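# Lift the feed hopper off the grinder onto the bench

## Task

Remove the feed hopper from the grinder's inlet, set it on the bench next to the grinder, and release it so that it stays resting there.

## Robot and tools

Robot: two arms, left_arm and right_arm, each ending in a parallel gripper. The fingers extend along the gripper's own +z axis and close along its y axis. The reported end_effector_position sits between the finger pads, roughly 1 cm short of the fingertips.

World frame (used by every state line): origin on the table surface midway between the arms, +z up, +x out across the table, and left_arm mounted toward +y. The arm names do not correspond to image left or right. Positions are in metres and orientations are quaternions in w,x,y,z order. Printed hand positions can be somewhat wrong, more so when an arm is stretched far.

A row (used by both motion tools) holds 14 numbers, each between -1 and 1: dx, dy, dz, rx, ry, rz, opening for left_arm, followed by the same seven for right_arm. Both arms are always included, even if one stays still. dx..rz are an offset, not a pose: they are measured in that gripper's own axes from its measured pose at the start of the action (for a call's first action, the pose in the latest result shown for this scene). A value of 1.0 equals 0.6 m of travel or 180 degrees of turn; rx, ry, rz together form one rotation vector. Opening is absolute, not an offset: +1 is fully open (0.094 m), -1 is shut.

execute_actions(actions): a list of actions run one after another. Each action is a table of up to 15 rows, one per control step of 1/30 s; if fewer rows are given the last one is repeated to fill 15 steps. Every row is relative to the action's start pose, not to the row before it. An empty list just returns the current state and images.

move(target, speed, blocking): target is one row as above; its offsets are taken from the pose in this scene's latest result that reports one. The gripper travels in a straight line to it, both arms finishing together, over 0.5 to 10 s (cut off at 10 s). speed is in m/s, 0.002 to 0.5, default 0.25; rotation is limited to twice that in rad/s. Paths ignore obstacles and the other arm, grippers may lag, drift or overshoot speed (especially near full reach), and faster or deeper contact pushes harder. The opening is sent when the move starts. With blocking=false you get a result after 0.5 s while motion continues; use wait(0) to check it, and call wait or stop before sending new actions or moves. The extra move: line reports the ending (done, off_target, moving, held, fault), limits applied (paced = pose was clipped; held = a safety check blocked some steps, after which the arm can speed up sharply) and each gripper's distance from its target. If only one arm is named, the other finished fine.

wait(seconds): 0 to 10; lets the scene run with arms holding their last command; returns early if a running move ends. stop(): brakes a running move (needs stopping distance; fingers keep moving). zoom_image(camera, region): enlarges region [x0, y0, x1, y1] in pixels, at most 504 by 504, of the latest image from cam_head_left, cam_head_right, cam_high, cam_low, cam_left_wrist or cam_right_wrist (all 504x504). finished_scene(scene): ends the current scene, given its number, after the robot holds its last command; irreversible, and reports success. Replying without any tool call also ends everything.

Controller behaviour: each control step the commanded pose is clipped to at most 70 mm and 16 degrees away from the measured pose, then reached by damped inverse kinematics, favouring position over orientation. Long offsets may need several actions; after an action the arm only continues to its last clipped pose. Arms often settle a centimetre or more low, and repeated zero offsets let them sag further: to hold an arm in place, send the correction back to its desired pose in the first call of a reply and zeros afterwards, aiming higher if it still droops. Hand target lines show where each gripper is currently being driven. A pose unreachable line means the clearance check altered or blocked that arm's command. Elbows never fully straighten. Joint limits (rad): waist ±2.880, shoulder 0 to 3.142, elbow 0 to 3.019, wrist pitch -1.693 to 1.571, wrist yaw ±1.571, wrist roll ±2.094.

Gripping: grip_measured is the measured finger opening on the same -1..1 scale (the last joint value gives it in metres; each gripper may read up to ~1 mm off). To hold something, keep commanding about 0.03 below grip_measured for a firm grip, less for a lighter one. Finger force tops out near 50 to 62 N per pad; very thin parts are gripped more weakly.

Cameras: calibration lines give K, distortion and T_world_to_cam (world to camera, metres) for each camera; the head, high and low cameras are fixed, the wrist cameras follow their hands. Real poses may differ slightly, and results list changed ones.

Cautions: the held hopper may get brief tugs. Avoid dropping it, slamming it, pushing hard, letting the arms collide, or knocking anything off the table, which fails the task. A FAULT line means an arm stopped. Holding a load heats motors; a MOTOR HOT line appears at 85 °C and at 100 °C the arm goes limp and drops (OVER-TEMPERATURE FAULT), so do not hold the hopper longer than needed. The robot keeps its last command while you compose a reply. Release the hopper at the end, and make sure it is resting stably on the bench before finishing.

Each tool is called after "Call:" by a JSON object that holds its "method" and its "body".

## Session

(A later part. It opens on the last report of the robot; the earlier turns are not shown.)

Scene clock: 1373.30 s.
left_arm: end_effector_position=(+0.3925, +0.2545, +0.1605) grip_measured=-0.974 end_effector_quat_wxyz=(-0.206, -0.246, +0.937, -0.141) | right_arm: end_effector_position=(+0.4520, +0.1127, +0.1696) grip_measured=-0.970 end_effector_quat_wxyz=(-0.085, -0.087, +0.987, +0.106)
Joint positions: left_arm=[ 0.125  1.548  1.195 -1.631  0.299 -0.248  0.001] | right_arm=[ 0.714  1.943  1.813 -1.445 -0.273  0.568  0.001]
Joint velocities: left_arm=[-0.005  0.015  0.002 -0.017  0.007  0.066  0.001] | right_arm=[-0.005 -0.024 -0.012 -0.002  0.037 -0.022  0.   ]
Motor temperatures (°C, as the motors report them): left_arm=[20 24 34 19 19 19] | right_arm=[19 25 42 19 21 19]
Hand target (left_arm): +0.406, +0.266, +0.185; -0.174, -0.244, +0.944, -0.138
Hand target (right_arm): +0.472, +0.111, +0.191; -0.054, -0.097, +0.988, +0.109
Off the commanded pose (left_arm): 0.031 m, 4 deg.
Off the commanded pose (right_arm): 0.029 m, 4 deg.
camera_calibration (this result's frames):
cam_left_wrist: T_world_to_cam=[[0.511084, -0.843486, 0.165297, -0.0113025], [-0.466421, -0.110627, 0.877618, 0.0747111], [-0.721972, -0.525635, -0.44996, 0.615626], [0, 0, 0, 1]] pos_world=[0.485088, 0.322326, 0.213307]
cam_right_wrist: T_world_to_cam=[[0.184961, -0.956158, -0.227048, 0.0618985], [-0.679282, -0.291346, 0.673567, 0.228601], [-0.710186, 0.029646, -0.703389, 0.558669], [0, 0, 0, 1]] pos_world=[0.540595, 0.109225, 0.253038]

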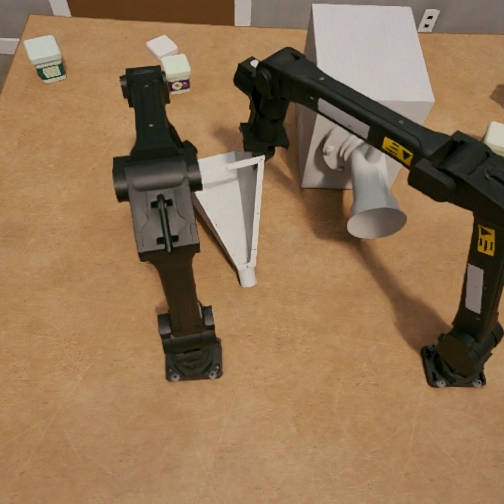

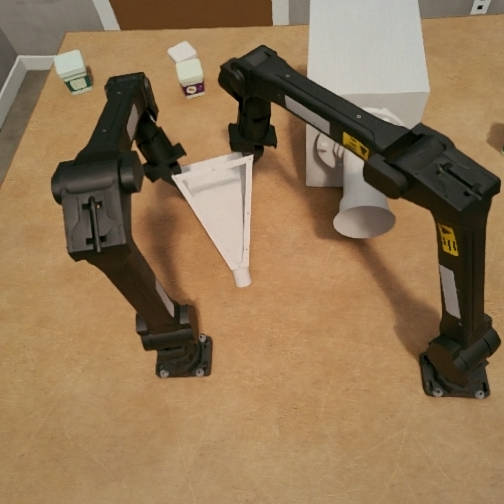

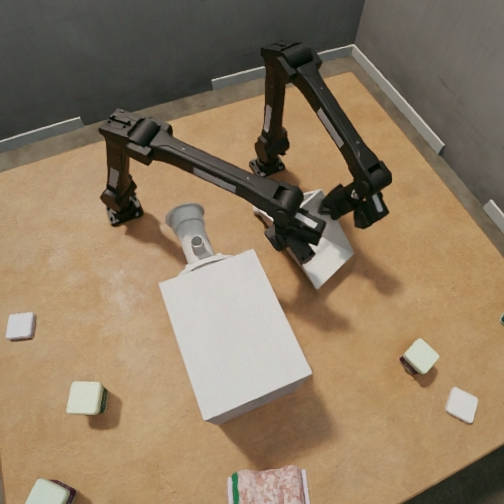

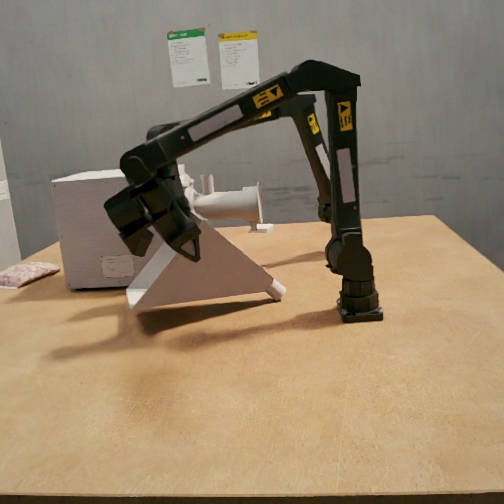

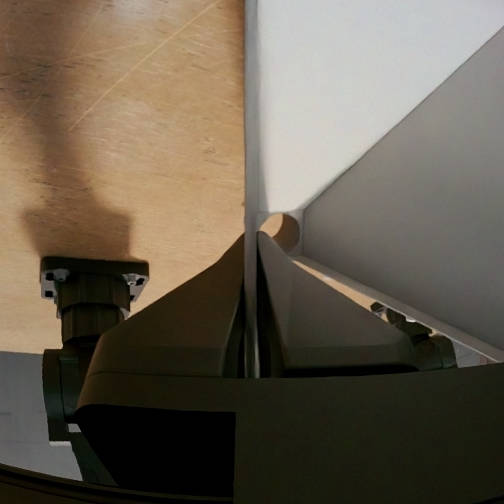

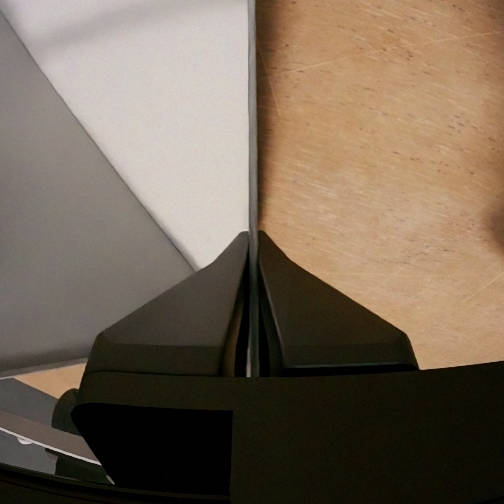

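Call:
{"method": "execute_actions", "body": {"actions": [[[-0.0303,-0.0012,-0.0355,0,0,0,-1, -0.0439,-0.0030,-0.0196,0,0,0,-1]],[[-0.0303,-0.0012,-0.0355,0,0,0,-1, -0.0439,-0.0030,-0.0196,0,0,0,-1]]]}}

Call:
{"method": "zoom_image", "body": {"camera": "cam_low", "region": [80, 190, 320, 350]}}

Scene clock: 1394.13 s.
left_arm: end_effector_position=(+0.4066, +0.2579, +0.1354) grip_measured=-0.974 end_effector_quat_wxyz=(-0.262, -0.245, +0.922, -0.144) | right_arm: end_effector_position=(+0.4650, +0.1160, +0.1432) grip_measured=-0.972 end_effector_quat_wxyz=(-0.146, -0.069, +0.982, +0.097)
Joint positions: left_arm=[ 0.13   1.683  1.253 -1.675  0.306 -0.229  0.001] | right_arm=[ 0.687  2.065  1.924 -1.549 -0.332  0.559  0.001]
Joint velocities: left_arm=[-0.015 -0.015  0.007 -0.007 -0.022 -0.037 -0.002] | right_arm=[-0.005 -0.005  0.012  0.002 -0.066  0.037  0.   ]
Motor temperatures (°C, as the motors report them): left_arm=[20 24 33 19 20 19] | right_arm=[19 25 43 19 21 19]
Hand target (left_arm): +0.420, +0.270, +0.157; -0.234, -0.247, +0.929, -0.142
Hand target (right_arm): +0.486, +0.114, +0.163; -0.115, -0.077, +0.985, +0.103
Off the commanded pose (left_arm): 0.029 m, 3 deg.
Off the commanded pose (right_arm): 0.029 m, 4 deg.
camera_calibration (this result's frames):
cam_left_wrist: T_world_to_cam=[[0.520715, -0.842023, 0.140902, -0.0125622], [-0.369005, -0.0731508, 0.926544, 0.0477683], [-0.769865, -0.534459, -0.348801, 0.624426], [0, 0, 0, 1]] pos_world=[0.504892, 0.326647, 0.175311]
cam_right_wrist: T_world_to_cam=[[0.137073, -0.966427, -0.217324, 0.0787143], [-0.596407, -0.255691, 0.760869, 0.201055], [-0.790892, 0.0253188, -0.611432, 0.574097], [0, 0, 0, 1]] pos_world=[0.56317, 0.112944, 0.215152]

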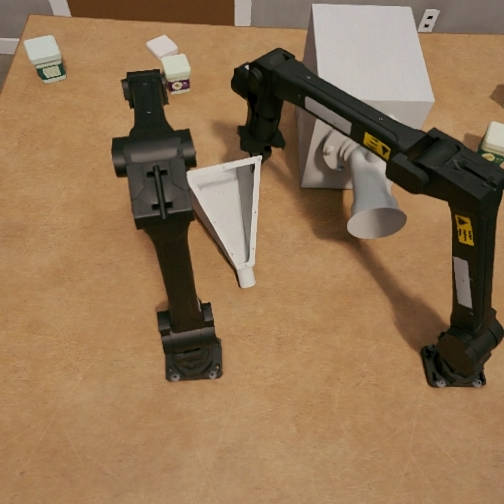

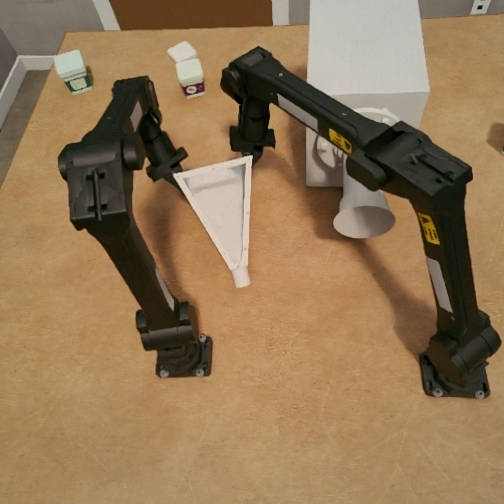

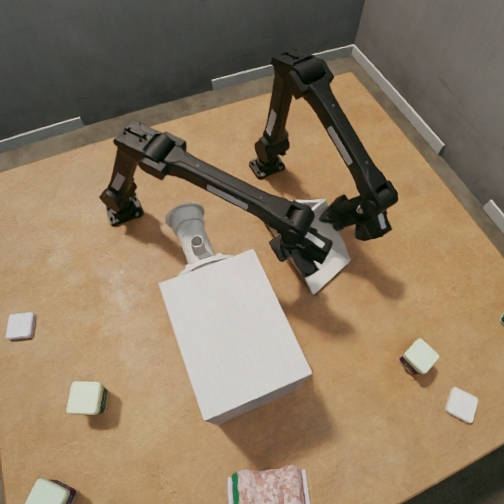

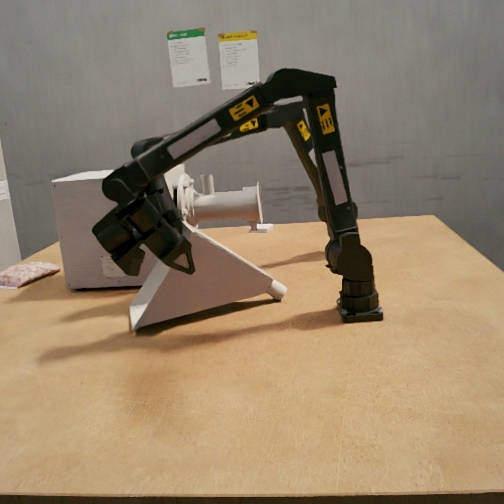

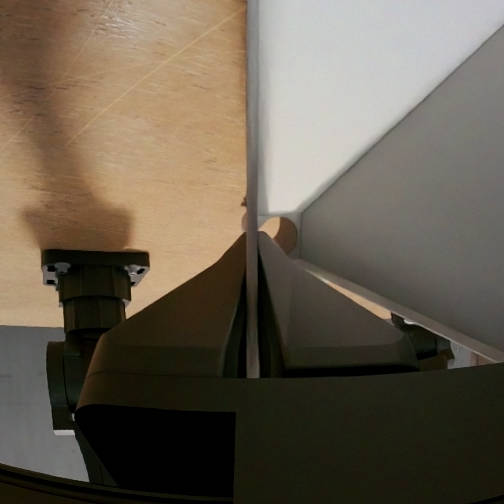

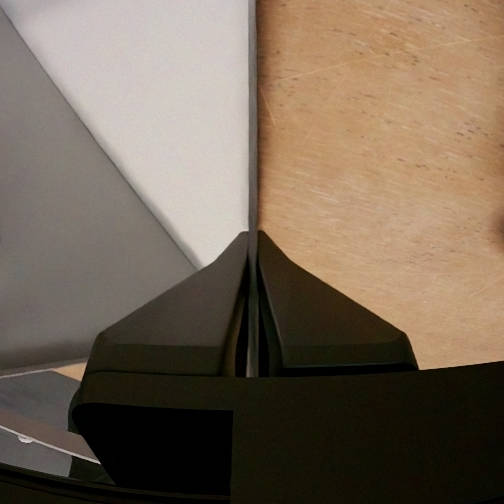

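Region (80, 190, 320, 350) of cam_low's 504x504 image, scaled by 2.100, with more detail than that image has.

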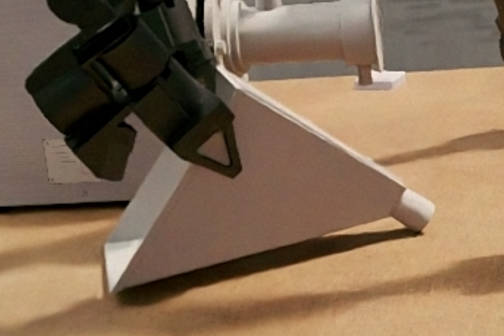

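Call:
{"method": "execute_actions", "body": {"actions": [[[-0.0218,0.0011,-0.0364,0,0,0,-1, -0.037,-0.0015,-0.0271,0,0,0,-1]],[[-0.0218,0.0011,-0.0364,0,0,0,-1, -0.037,-0.0015,-0.0271,0,0,0,-1]]]}}

Call:
{"method": "zoom_image", "body": {"camera": "cam_low", "region": [80, 190, 320, 350]}}

Scene clock: 1411.23 s.
left_arm: end_effector_position=(+0.4157, +0.2628, +0.1251) grip_measured=-0.974 end_effector_quat_wxyz=(-0.279, -0.245, +0.917, -0.147) | right_arm: end_effector_position=(+0.4747, +0.1224, +0.1376) grip_measured=-0.972 end_effector_quat_wxyz=(-0.177, -0.070, +0.978, +0.084)
Joint positions: left_arm=[ 0.139  1.741  1.287 -1.689  0.308 -0.215  0.001] | right_arm=[ 0.681  2.156  2.052 -1.659 -0.346  0.535  0.001]
Joint velocities: left_arm=[-0.015 -0.005  0.002 -0.002 -0.022  0.007  0.   ] | right_arm=[ 0.005 -0.015 -0.007 -0.012 -0.066  0.051 -0.001]
Motor temperatures (°C, as the motors report them): left_arm=[20 24 33 19 20 19] | right_arm=[19 26 43 19 21 19]
Hand target (left_arm): +0.429, +0.274, +0.137; -0.262, -0.249, +0.921, -0.145
Hand target (right_arm): +0.496, +0.118, +0.145; -0.163, -0.069, +0.980, +0.092
Off the commanded pose (left_arm): 0.022 m, 0 deg.
Off the commanded pose (right_arm): 0.023 m, 2 deg.
joint sent to its limit (left arm) — the command would take joint 4 (wrist pitch) past its lower limit, so that joint was sent only as far as its limit.
camera_calibration (this result's frames):
cam_left_wrist: T_world_to_cam=[[0.524476, -0.840228, 0.137627, -0.0132654], [-0.339431, -0.0580969, 0.938835, 0.0432415], [-0.78084, -0.539112, -0.31567, 0.632064], [0, 0, 0, 1]] pos_world=[0.515176, 0.332119, 0.160753]
cam_right_wrist: T_world_to_cam=[[0.137921, -0.970744, -0.196555, 0.079641], [-0.545644, -0.240092, 0.802887, 0.180925], [-0.826589, -0.00348554, -0.562795, 0.592014], [0, 0, 0, 1]] pos_world=[0.577089, 0.122813, 0.203573]

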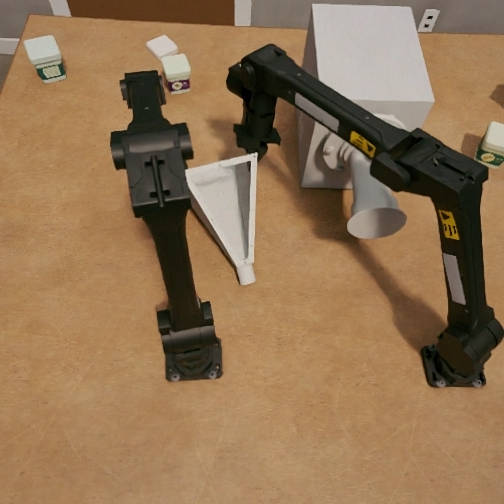

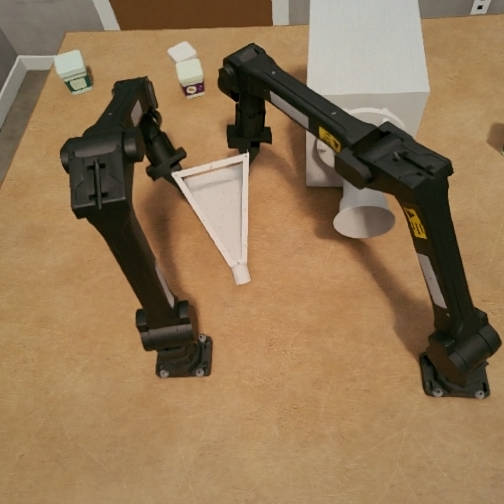

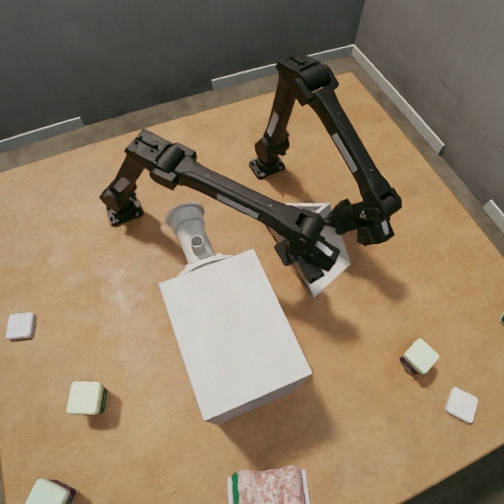

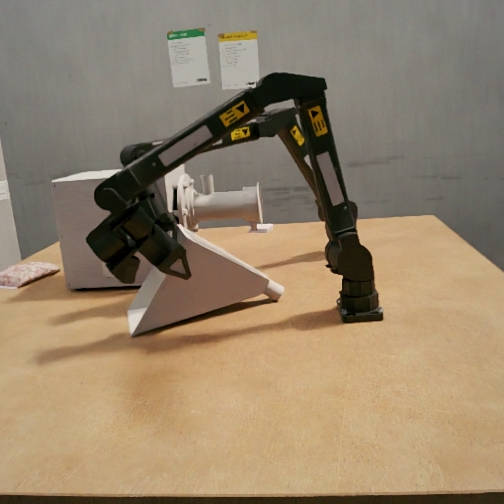

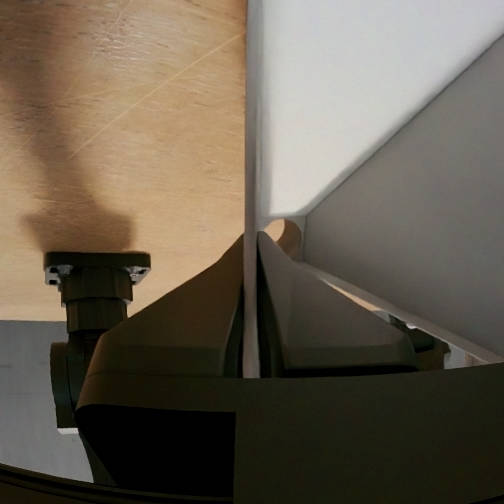

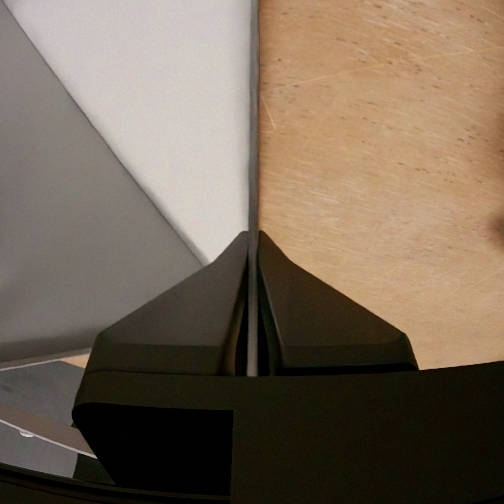

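Region (80, 190, 320, 350) of cam_low's 504x504 image, scaled by 2.100, with more detail than that image has.

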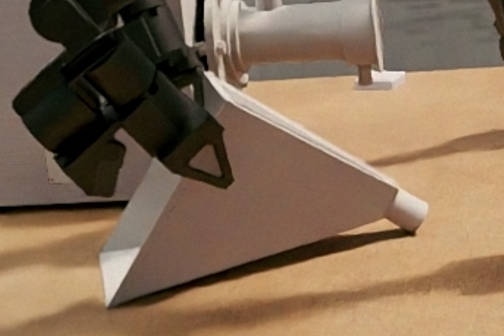

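Call:
{"method": "execute_actions", "body": {"actions": [[[0,0,0,0,0,0,-1, 0,0,0,0,0,0,-1]],[[0,0,0,0,0,0,-1, 0,0,0,0,0,0,-1]],[[0,0,0,0,0,0,-0.9, 0,0,0,0,0,0,-0.9],[0,0,0,0,0,0,-0.8, 0,0,0,0,0,0,-0.8],[0,0,0,0,0,0,-0.7, 0,0,0,0,0,0,-0.7],[0,0,0,0,0,0,-0.6, 0,0,0,0,0,0,-0.6],[0,0,0,0,0,0,-0.5, 0,0,0,0,0,0,-0.5],[0,0,0,0,0,0,-0.4, 0,0,0,0,0,0,-0.4]]]}}

Scene clock: 1426.93 s.
left_arm: end_effector_position=(+0.4142, +0.2621, +0.1242) grip_measured=-0.403 end_effector_quat_wxyz=(-0.281, -0.245, +0.916, -0.149) | right_arm: end_effector_position=(+0.4746, +0.1226, +0.1377) grip_measured=-0.402 end_effector_quat_wxyz=(-0.177, -0.070, +0.978, +0.084)
Joint positions: left_arm=[ 0.139  1.741  1.282 -1.689  0.311 -0.215  0.028] | right_arm=[ 0.681  2.156  2.052 -1.659 -0.347  0.535  0.028]
Joint velocities: left_arm=[-0.015  0.005 -0.017  0.012 -0.022 -0.007  0.   ] | right_arm=[-0.005  0.005 -0.002  0.002 -0.022 -0.022 -0.   ]
Motor temperatures (°C, as the motors report them): left_arm=[20 24 32 19 19 19] | right_arm=[19 26 43 19 21 19]
Hand target (left_arm): +0.416, +0.262, +0.125; -0.279, -0.245, +0.916, -0.149
Hand target (right_arm): +0.475, +0.122, +0.138; -0.177, -0.070, +0.978, +0.084
Off the commanded pose (left_arm): 0.002 m, 0 deg.
Off the commanded pose (right_arm): 0.000 m, 0 deg.
camera_calibration (this result's frames):
cam_left_wrist: T_world_to_cam=[[0.525967, -0.839166, 0.138417, -0.0140151], [-0.335763, -0.055346, 0.940319, 0.0410794], [-0.781423, -0.541052, -0.310871, 0.630378], [0, 0, 0, 1]] pos_world=[0.513756, 0.33158, 0.159278]
cam_right_wrist: T_world_to_cam=[[0.137211, -0.970682, -0.197356, 0.0802527], [-0.545149, -0.240353, 0.803145, 0.180609], [-0.827034, -0.0026119, -0.562146, 0.591974], [0, 0, 0, 1]] pos_world=[0.57703, 0.122856, 0.203559]

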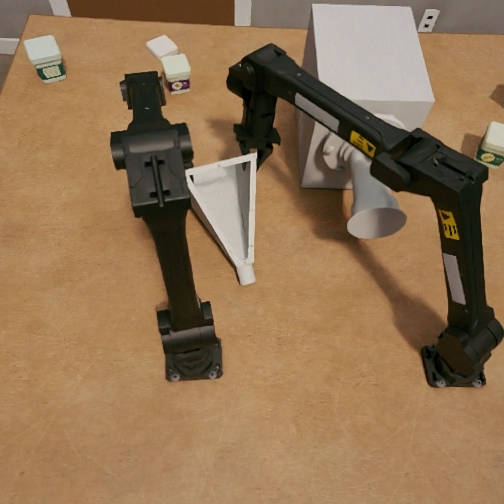

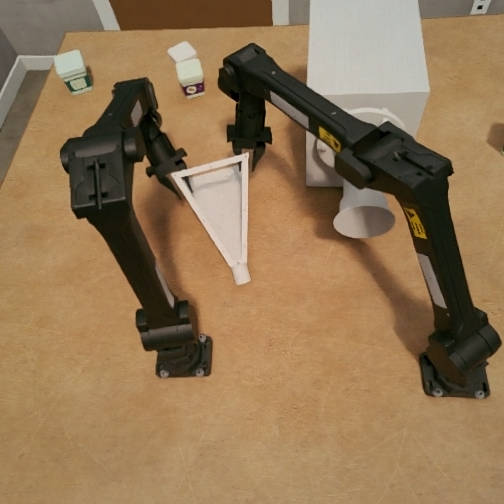

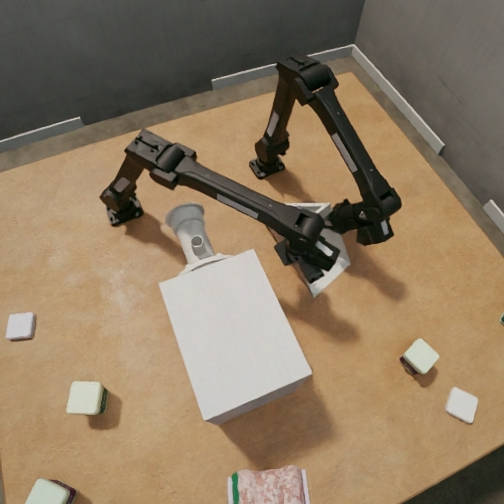

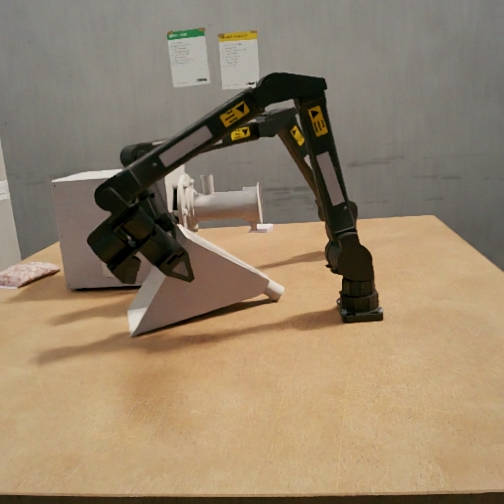

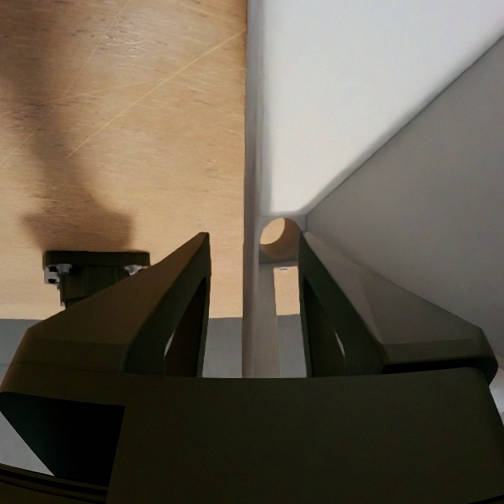

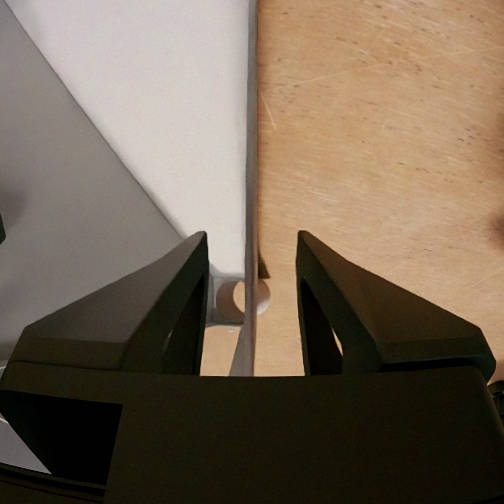

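Call:
{"method": "move", "body": {"target": [0,0,-0.17,0,0,0,-0.4, 0,0,-0.17,0,0,0,-0.4], "speed": 0.12}}

Scene clock: 1430.83 s.
left_arm: end_effector_position=(+0.4476, +0.2953, +0.1840) grip_measured=-0.403 end_effector_quat_wxyz=(-0.183, -0.263, +0.936, -0.148) | right_arm: end_effector_position=(+0.5000, +0.1058, +0.2171) grip_measured=-0.402 end_effector_quat_wxyz=(-0.125, -0.058, +0.983, +0.123)
Joint positions: left_arm=[ 0.194  1.657  1.402 -1.695  0.293 -0.219  0.028] | right_arm=[ 0.635  2.073  2.131 -1.698 -0.347  0.535  0.028]
Joint velocities: left_arm=[-0.005  0.005  0.017 -0.007  0.037 -0.007  0.001] | right_arm=[ 0.005 -0.005 -0.002 -0.002 -0.081 -0.037 -0.001]
Motor temperatures (°C, as the motors report them): left_arm=[20 24 32 19 19 19] | right_arm=[19 26 42 19 21 19]
Hand target (left_arm): +0.457, +0.303, +0.205; -0.158, -0.271, +0.938, -0.147
Hand target (right_arm): +0.509, +0.108, +0.231; -0.112, -0.057, +0.983, +0.133
Off the commanded pose (left_arm): 0.026 m, 12 deg.
Off the commanded pose (right_arm): 0.019 m, 8 deg.
joint sent to its limit (left arm) — the command would take joint 4 (wrist pitch) past its lower limit, so that joint was sent only as far as its limit.
joint sent to its limit (right arm) — the command would take joint 4 (wrist pitch) past its lower limit, so that joint was sent only as far as its limit.
move: off_target (left_arm, right_arm)
camera_calibration (this result's frames):
cam_left_wrist: T_world_to_cam=[[0.538373, -0.822376, 0.183991, -0.0309028], [-0.498429, -0.134695, 0.856403, 0.109575], [-0.679502, -0.55277, -0.482412, 0.682433], [0, 0, 0, 1]] pos_world=[0.534967, 0.366574, 0.24106]
cam_right_wrist: T_world_to_cam=[[0.114586, -0.958418, -0.261352, 0.100067], [-0.630155, -0.273506, 0.726704, 0.18924], [-0.767968, 0.081422, -0.635292, 0.635059], [0, 0, 0, 1]] pos_world=[0.595489, 0.095957, 0.292079]

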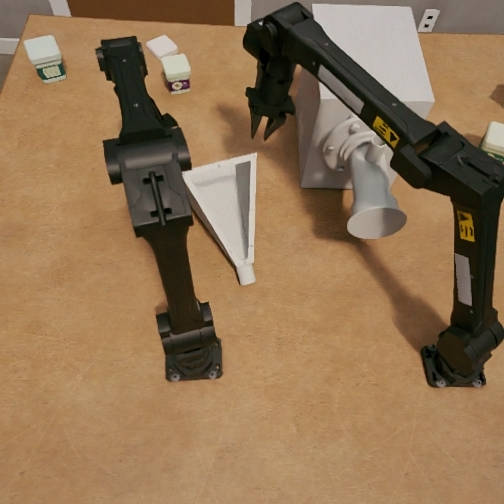

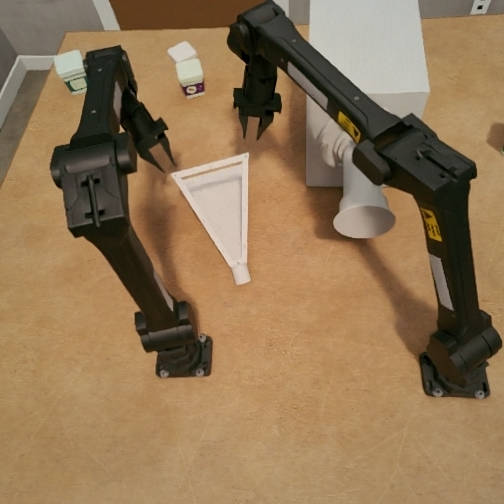

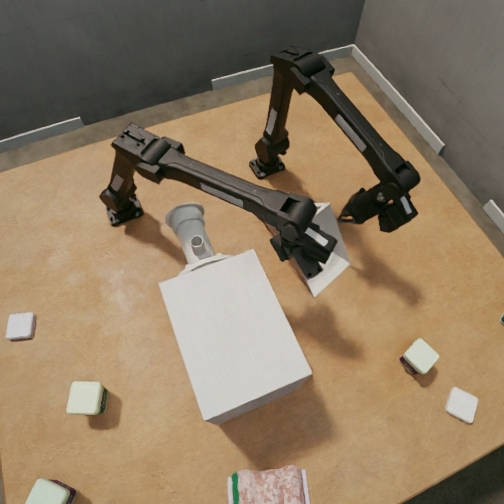

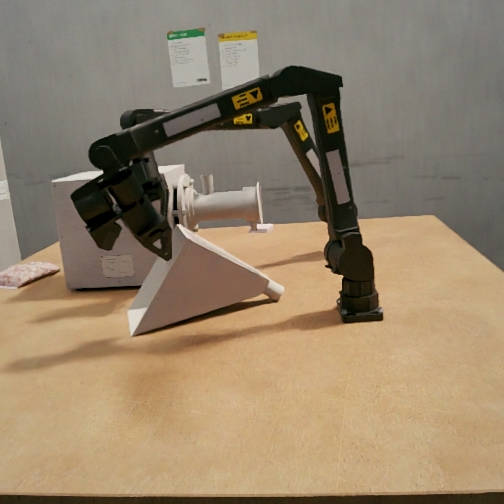

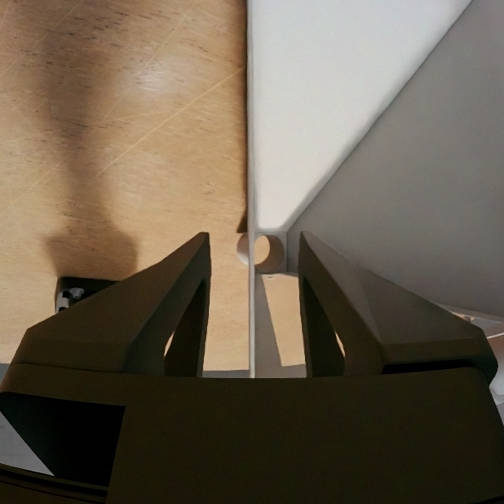

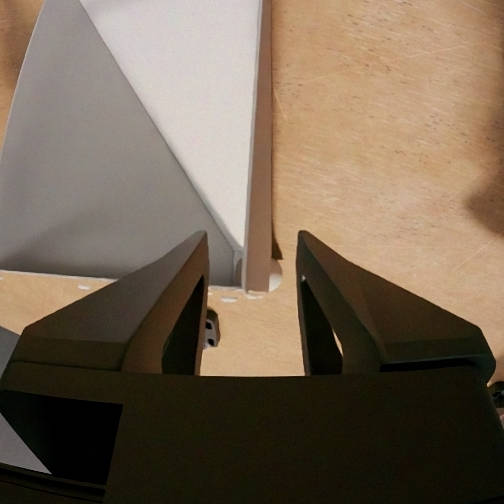

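Call:
{"method": "move", "body": {"target": [0.049,-0.021,-0.104,0,0,0,-0.4, 0.0185,0.0205,-0.075,0,0,0,-0.4], "speed": 0.12}}

Scene clock: 1436.90 s.
left_arm: end_effector_position=(+0.4365, +0.2916, +0.2361) grip_measured=-0.403 end_effector_quat_wxyz=(-0.120, -0.272, +0.943, -0.148) | right_arm: end_effector_position=(+0.4953, +0.1024, +0.2511) grip_measured=-0.402 end_effector_quat_wxyz=(-0.104, -0.054, +0.983, +0.138)
Joint positions: left_arm=[ 0.194  1.52   1.402 -1.698  0.296 -0.254  0.028] | right_arm=[ 0.635  2.017  2.131 -1.698 -0.348  0.554  0.028]
Joint velocities: left_arm=[ 0.015 -0.024 -0.012  0.012  0.022 -0.007  0.   ] | right_arm=[-0.015  0.005 -0.017  0.002 -0.022 -0.007 -0.   ]
Motor temperatures (°C, as the motors report them): left_arm=[20 24 32 19 19 19] | right_arm=[19 26 42 19 20 19]
Hand target (left_arm): +0.445, +0.295, +0.253; -0.100, -0.277, +0.944, -0.149
Hand target (right_arm): +0.499, +0.105, +0.264; -0.095, -0.052, +0.983, +0.147
Off the commanded pose (left_arm): 0.022 m, 7 deg.
Off the commanded pose (right_arm): 0.015 m, 3 deg.
joint sent to its limit (left arm) — the command would take joint 4 (wrist pitch) past its lower limit, so that joint was sent only as far as its limit.
joint sent to its limit (right arm) — the command would take joint 4 (wrist pitch) past its lower limit, so that joint was sent only as far as its limit.
move: off_target (left_arm, right_arm)
camera_calibration (this result's frames):
cam_left_wrist: T_world_to_cam=[[0.541316, -0.81297, 0.21461, -0.0487291], [-0.589844, -0.185263, 0.785978, 0.130236], [-0.599217, -0.552048, -0.579812, 0.685748], [0, 0, 0, 1]] pos_world=[0.514109, 0.363079, 0.3057]
cam_right_wrist: T_world_to_cam=[[0.107964, -0.951852, -0.286918, 0.11526], [-0.662507, -0.284068, 0.693102, 0.186206], [-0.741234, 0.115255, -0.661277, 0.643104], [0, 0, 0, 1]] pos_world=[0.587609, 0.0884839, 0.329281]

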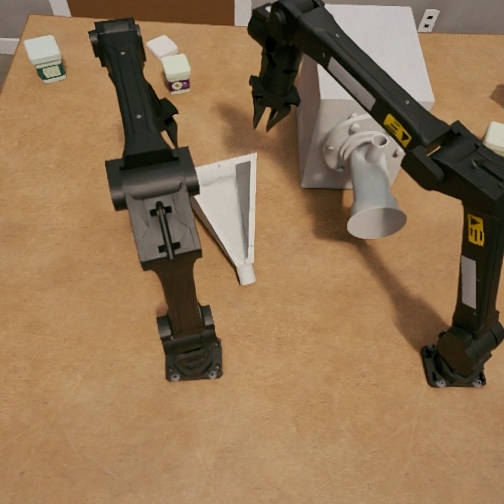

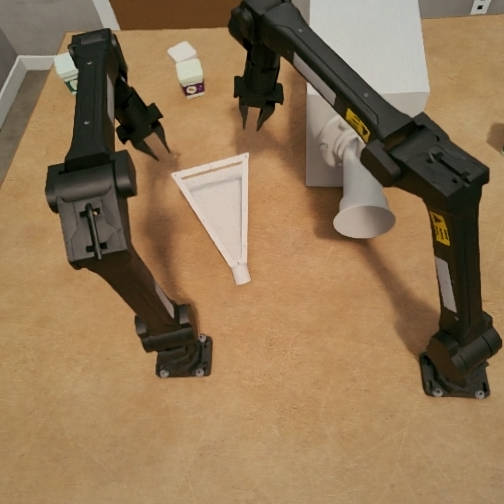

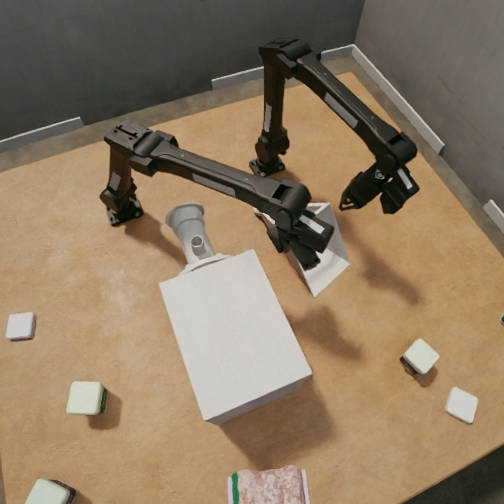

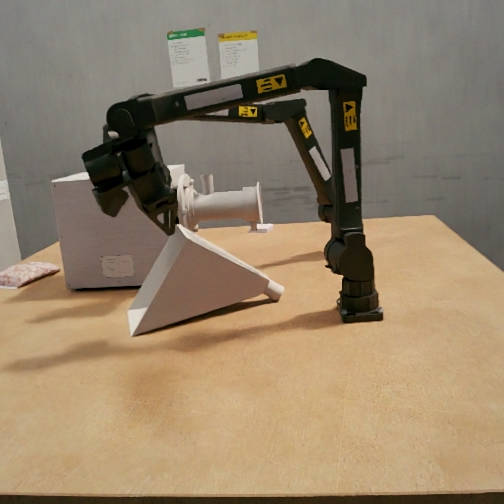

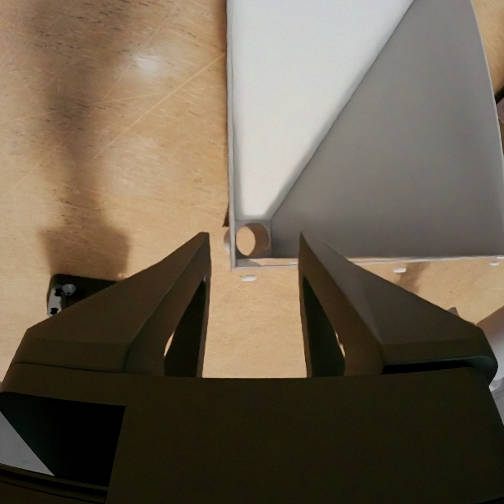

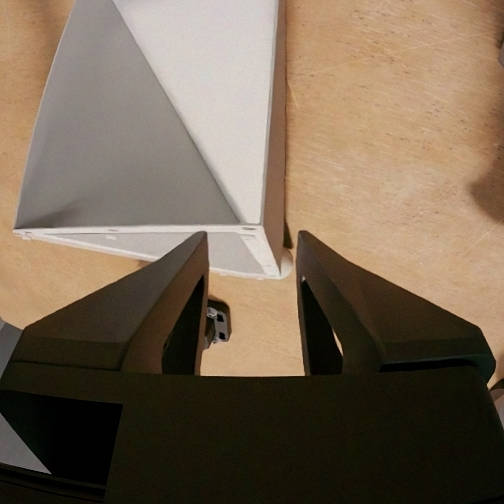

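Call:
{"method": "finished_scene", "body": {"scene": 1}}

The scene is finished: the task was done.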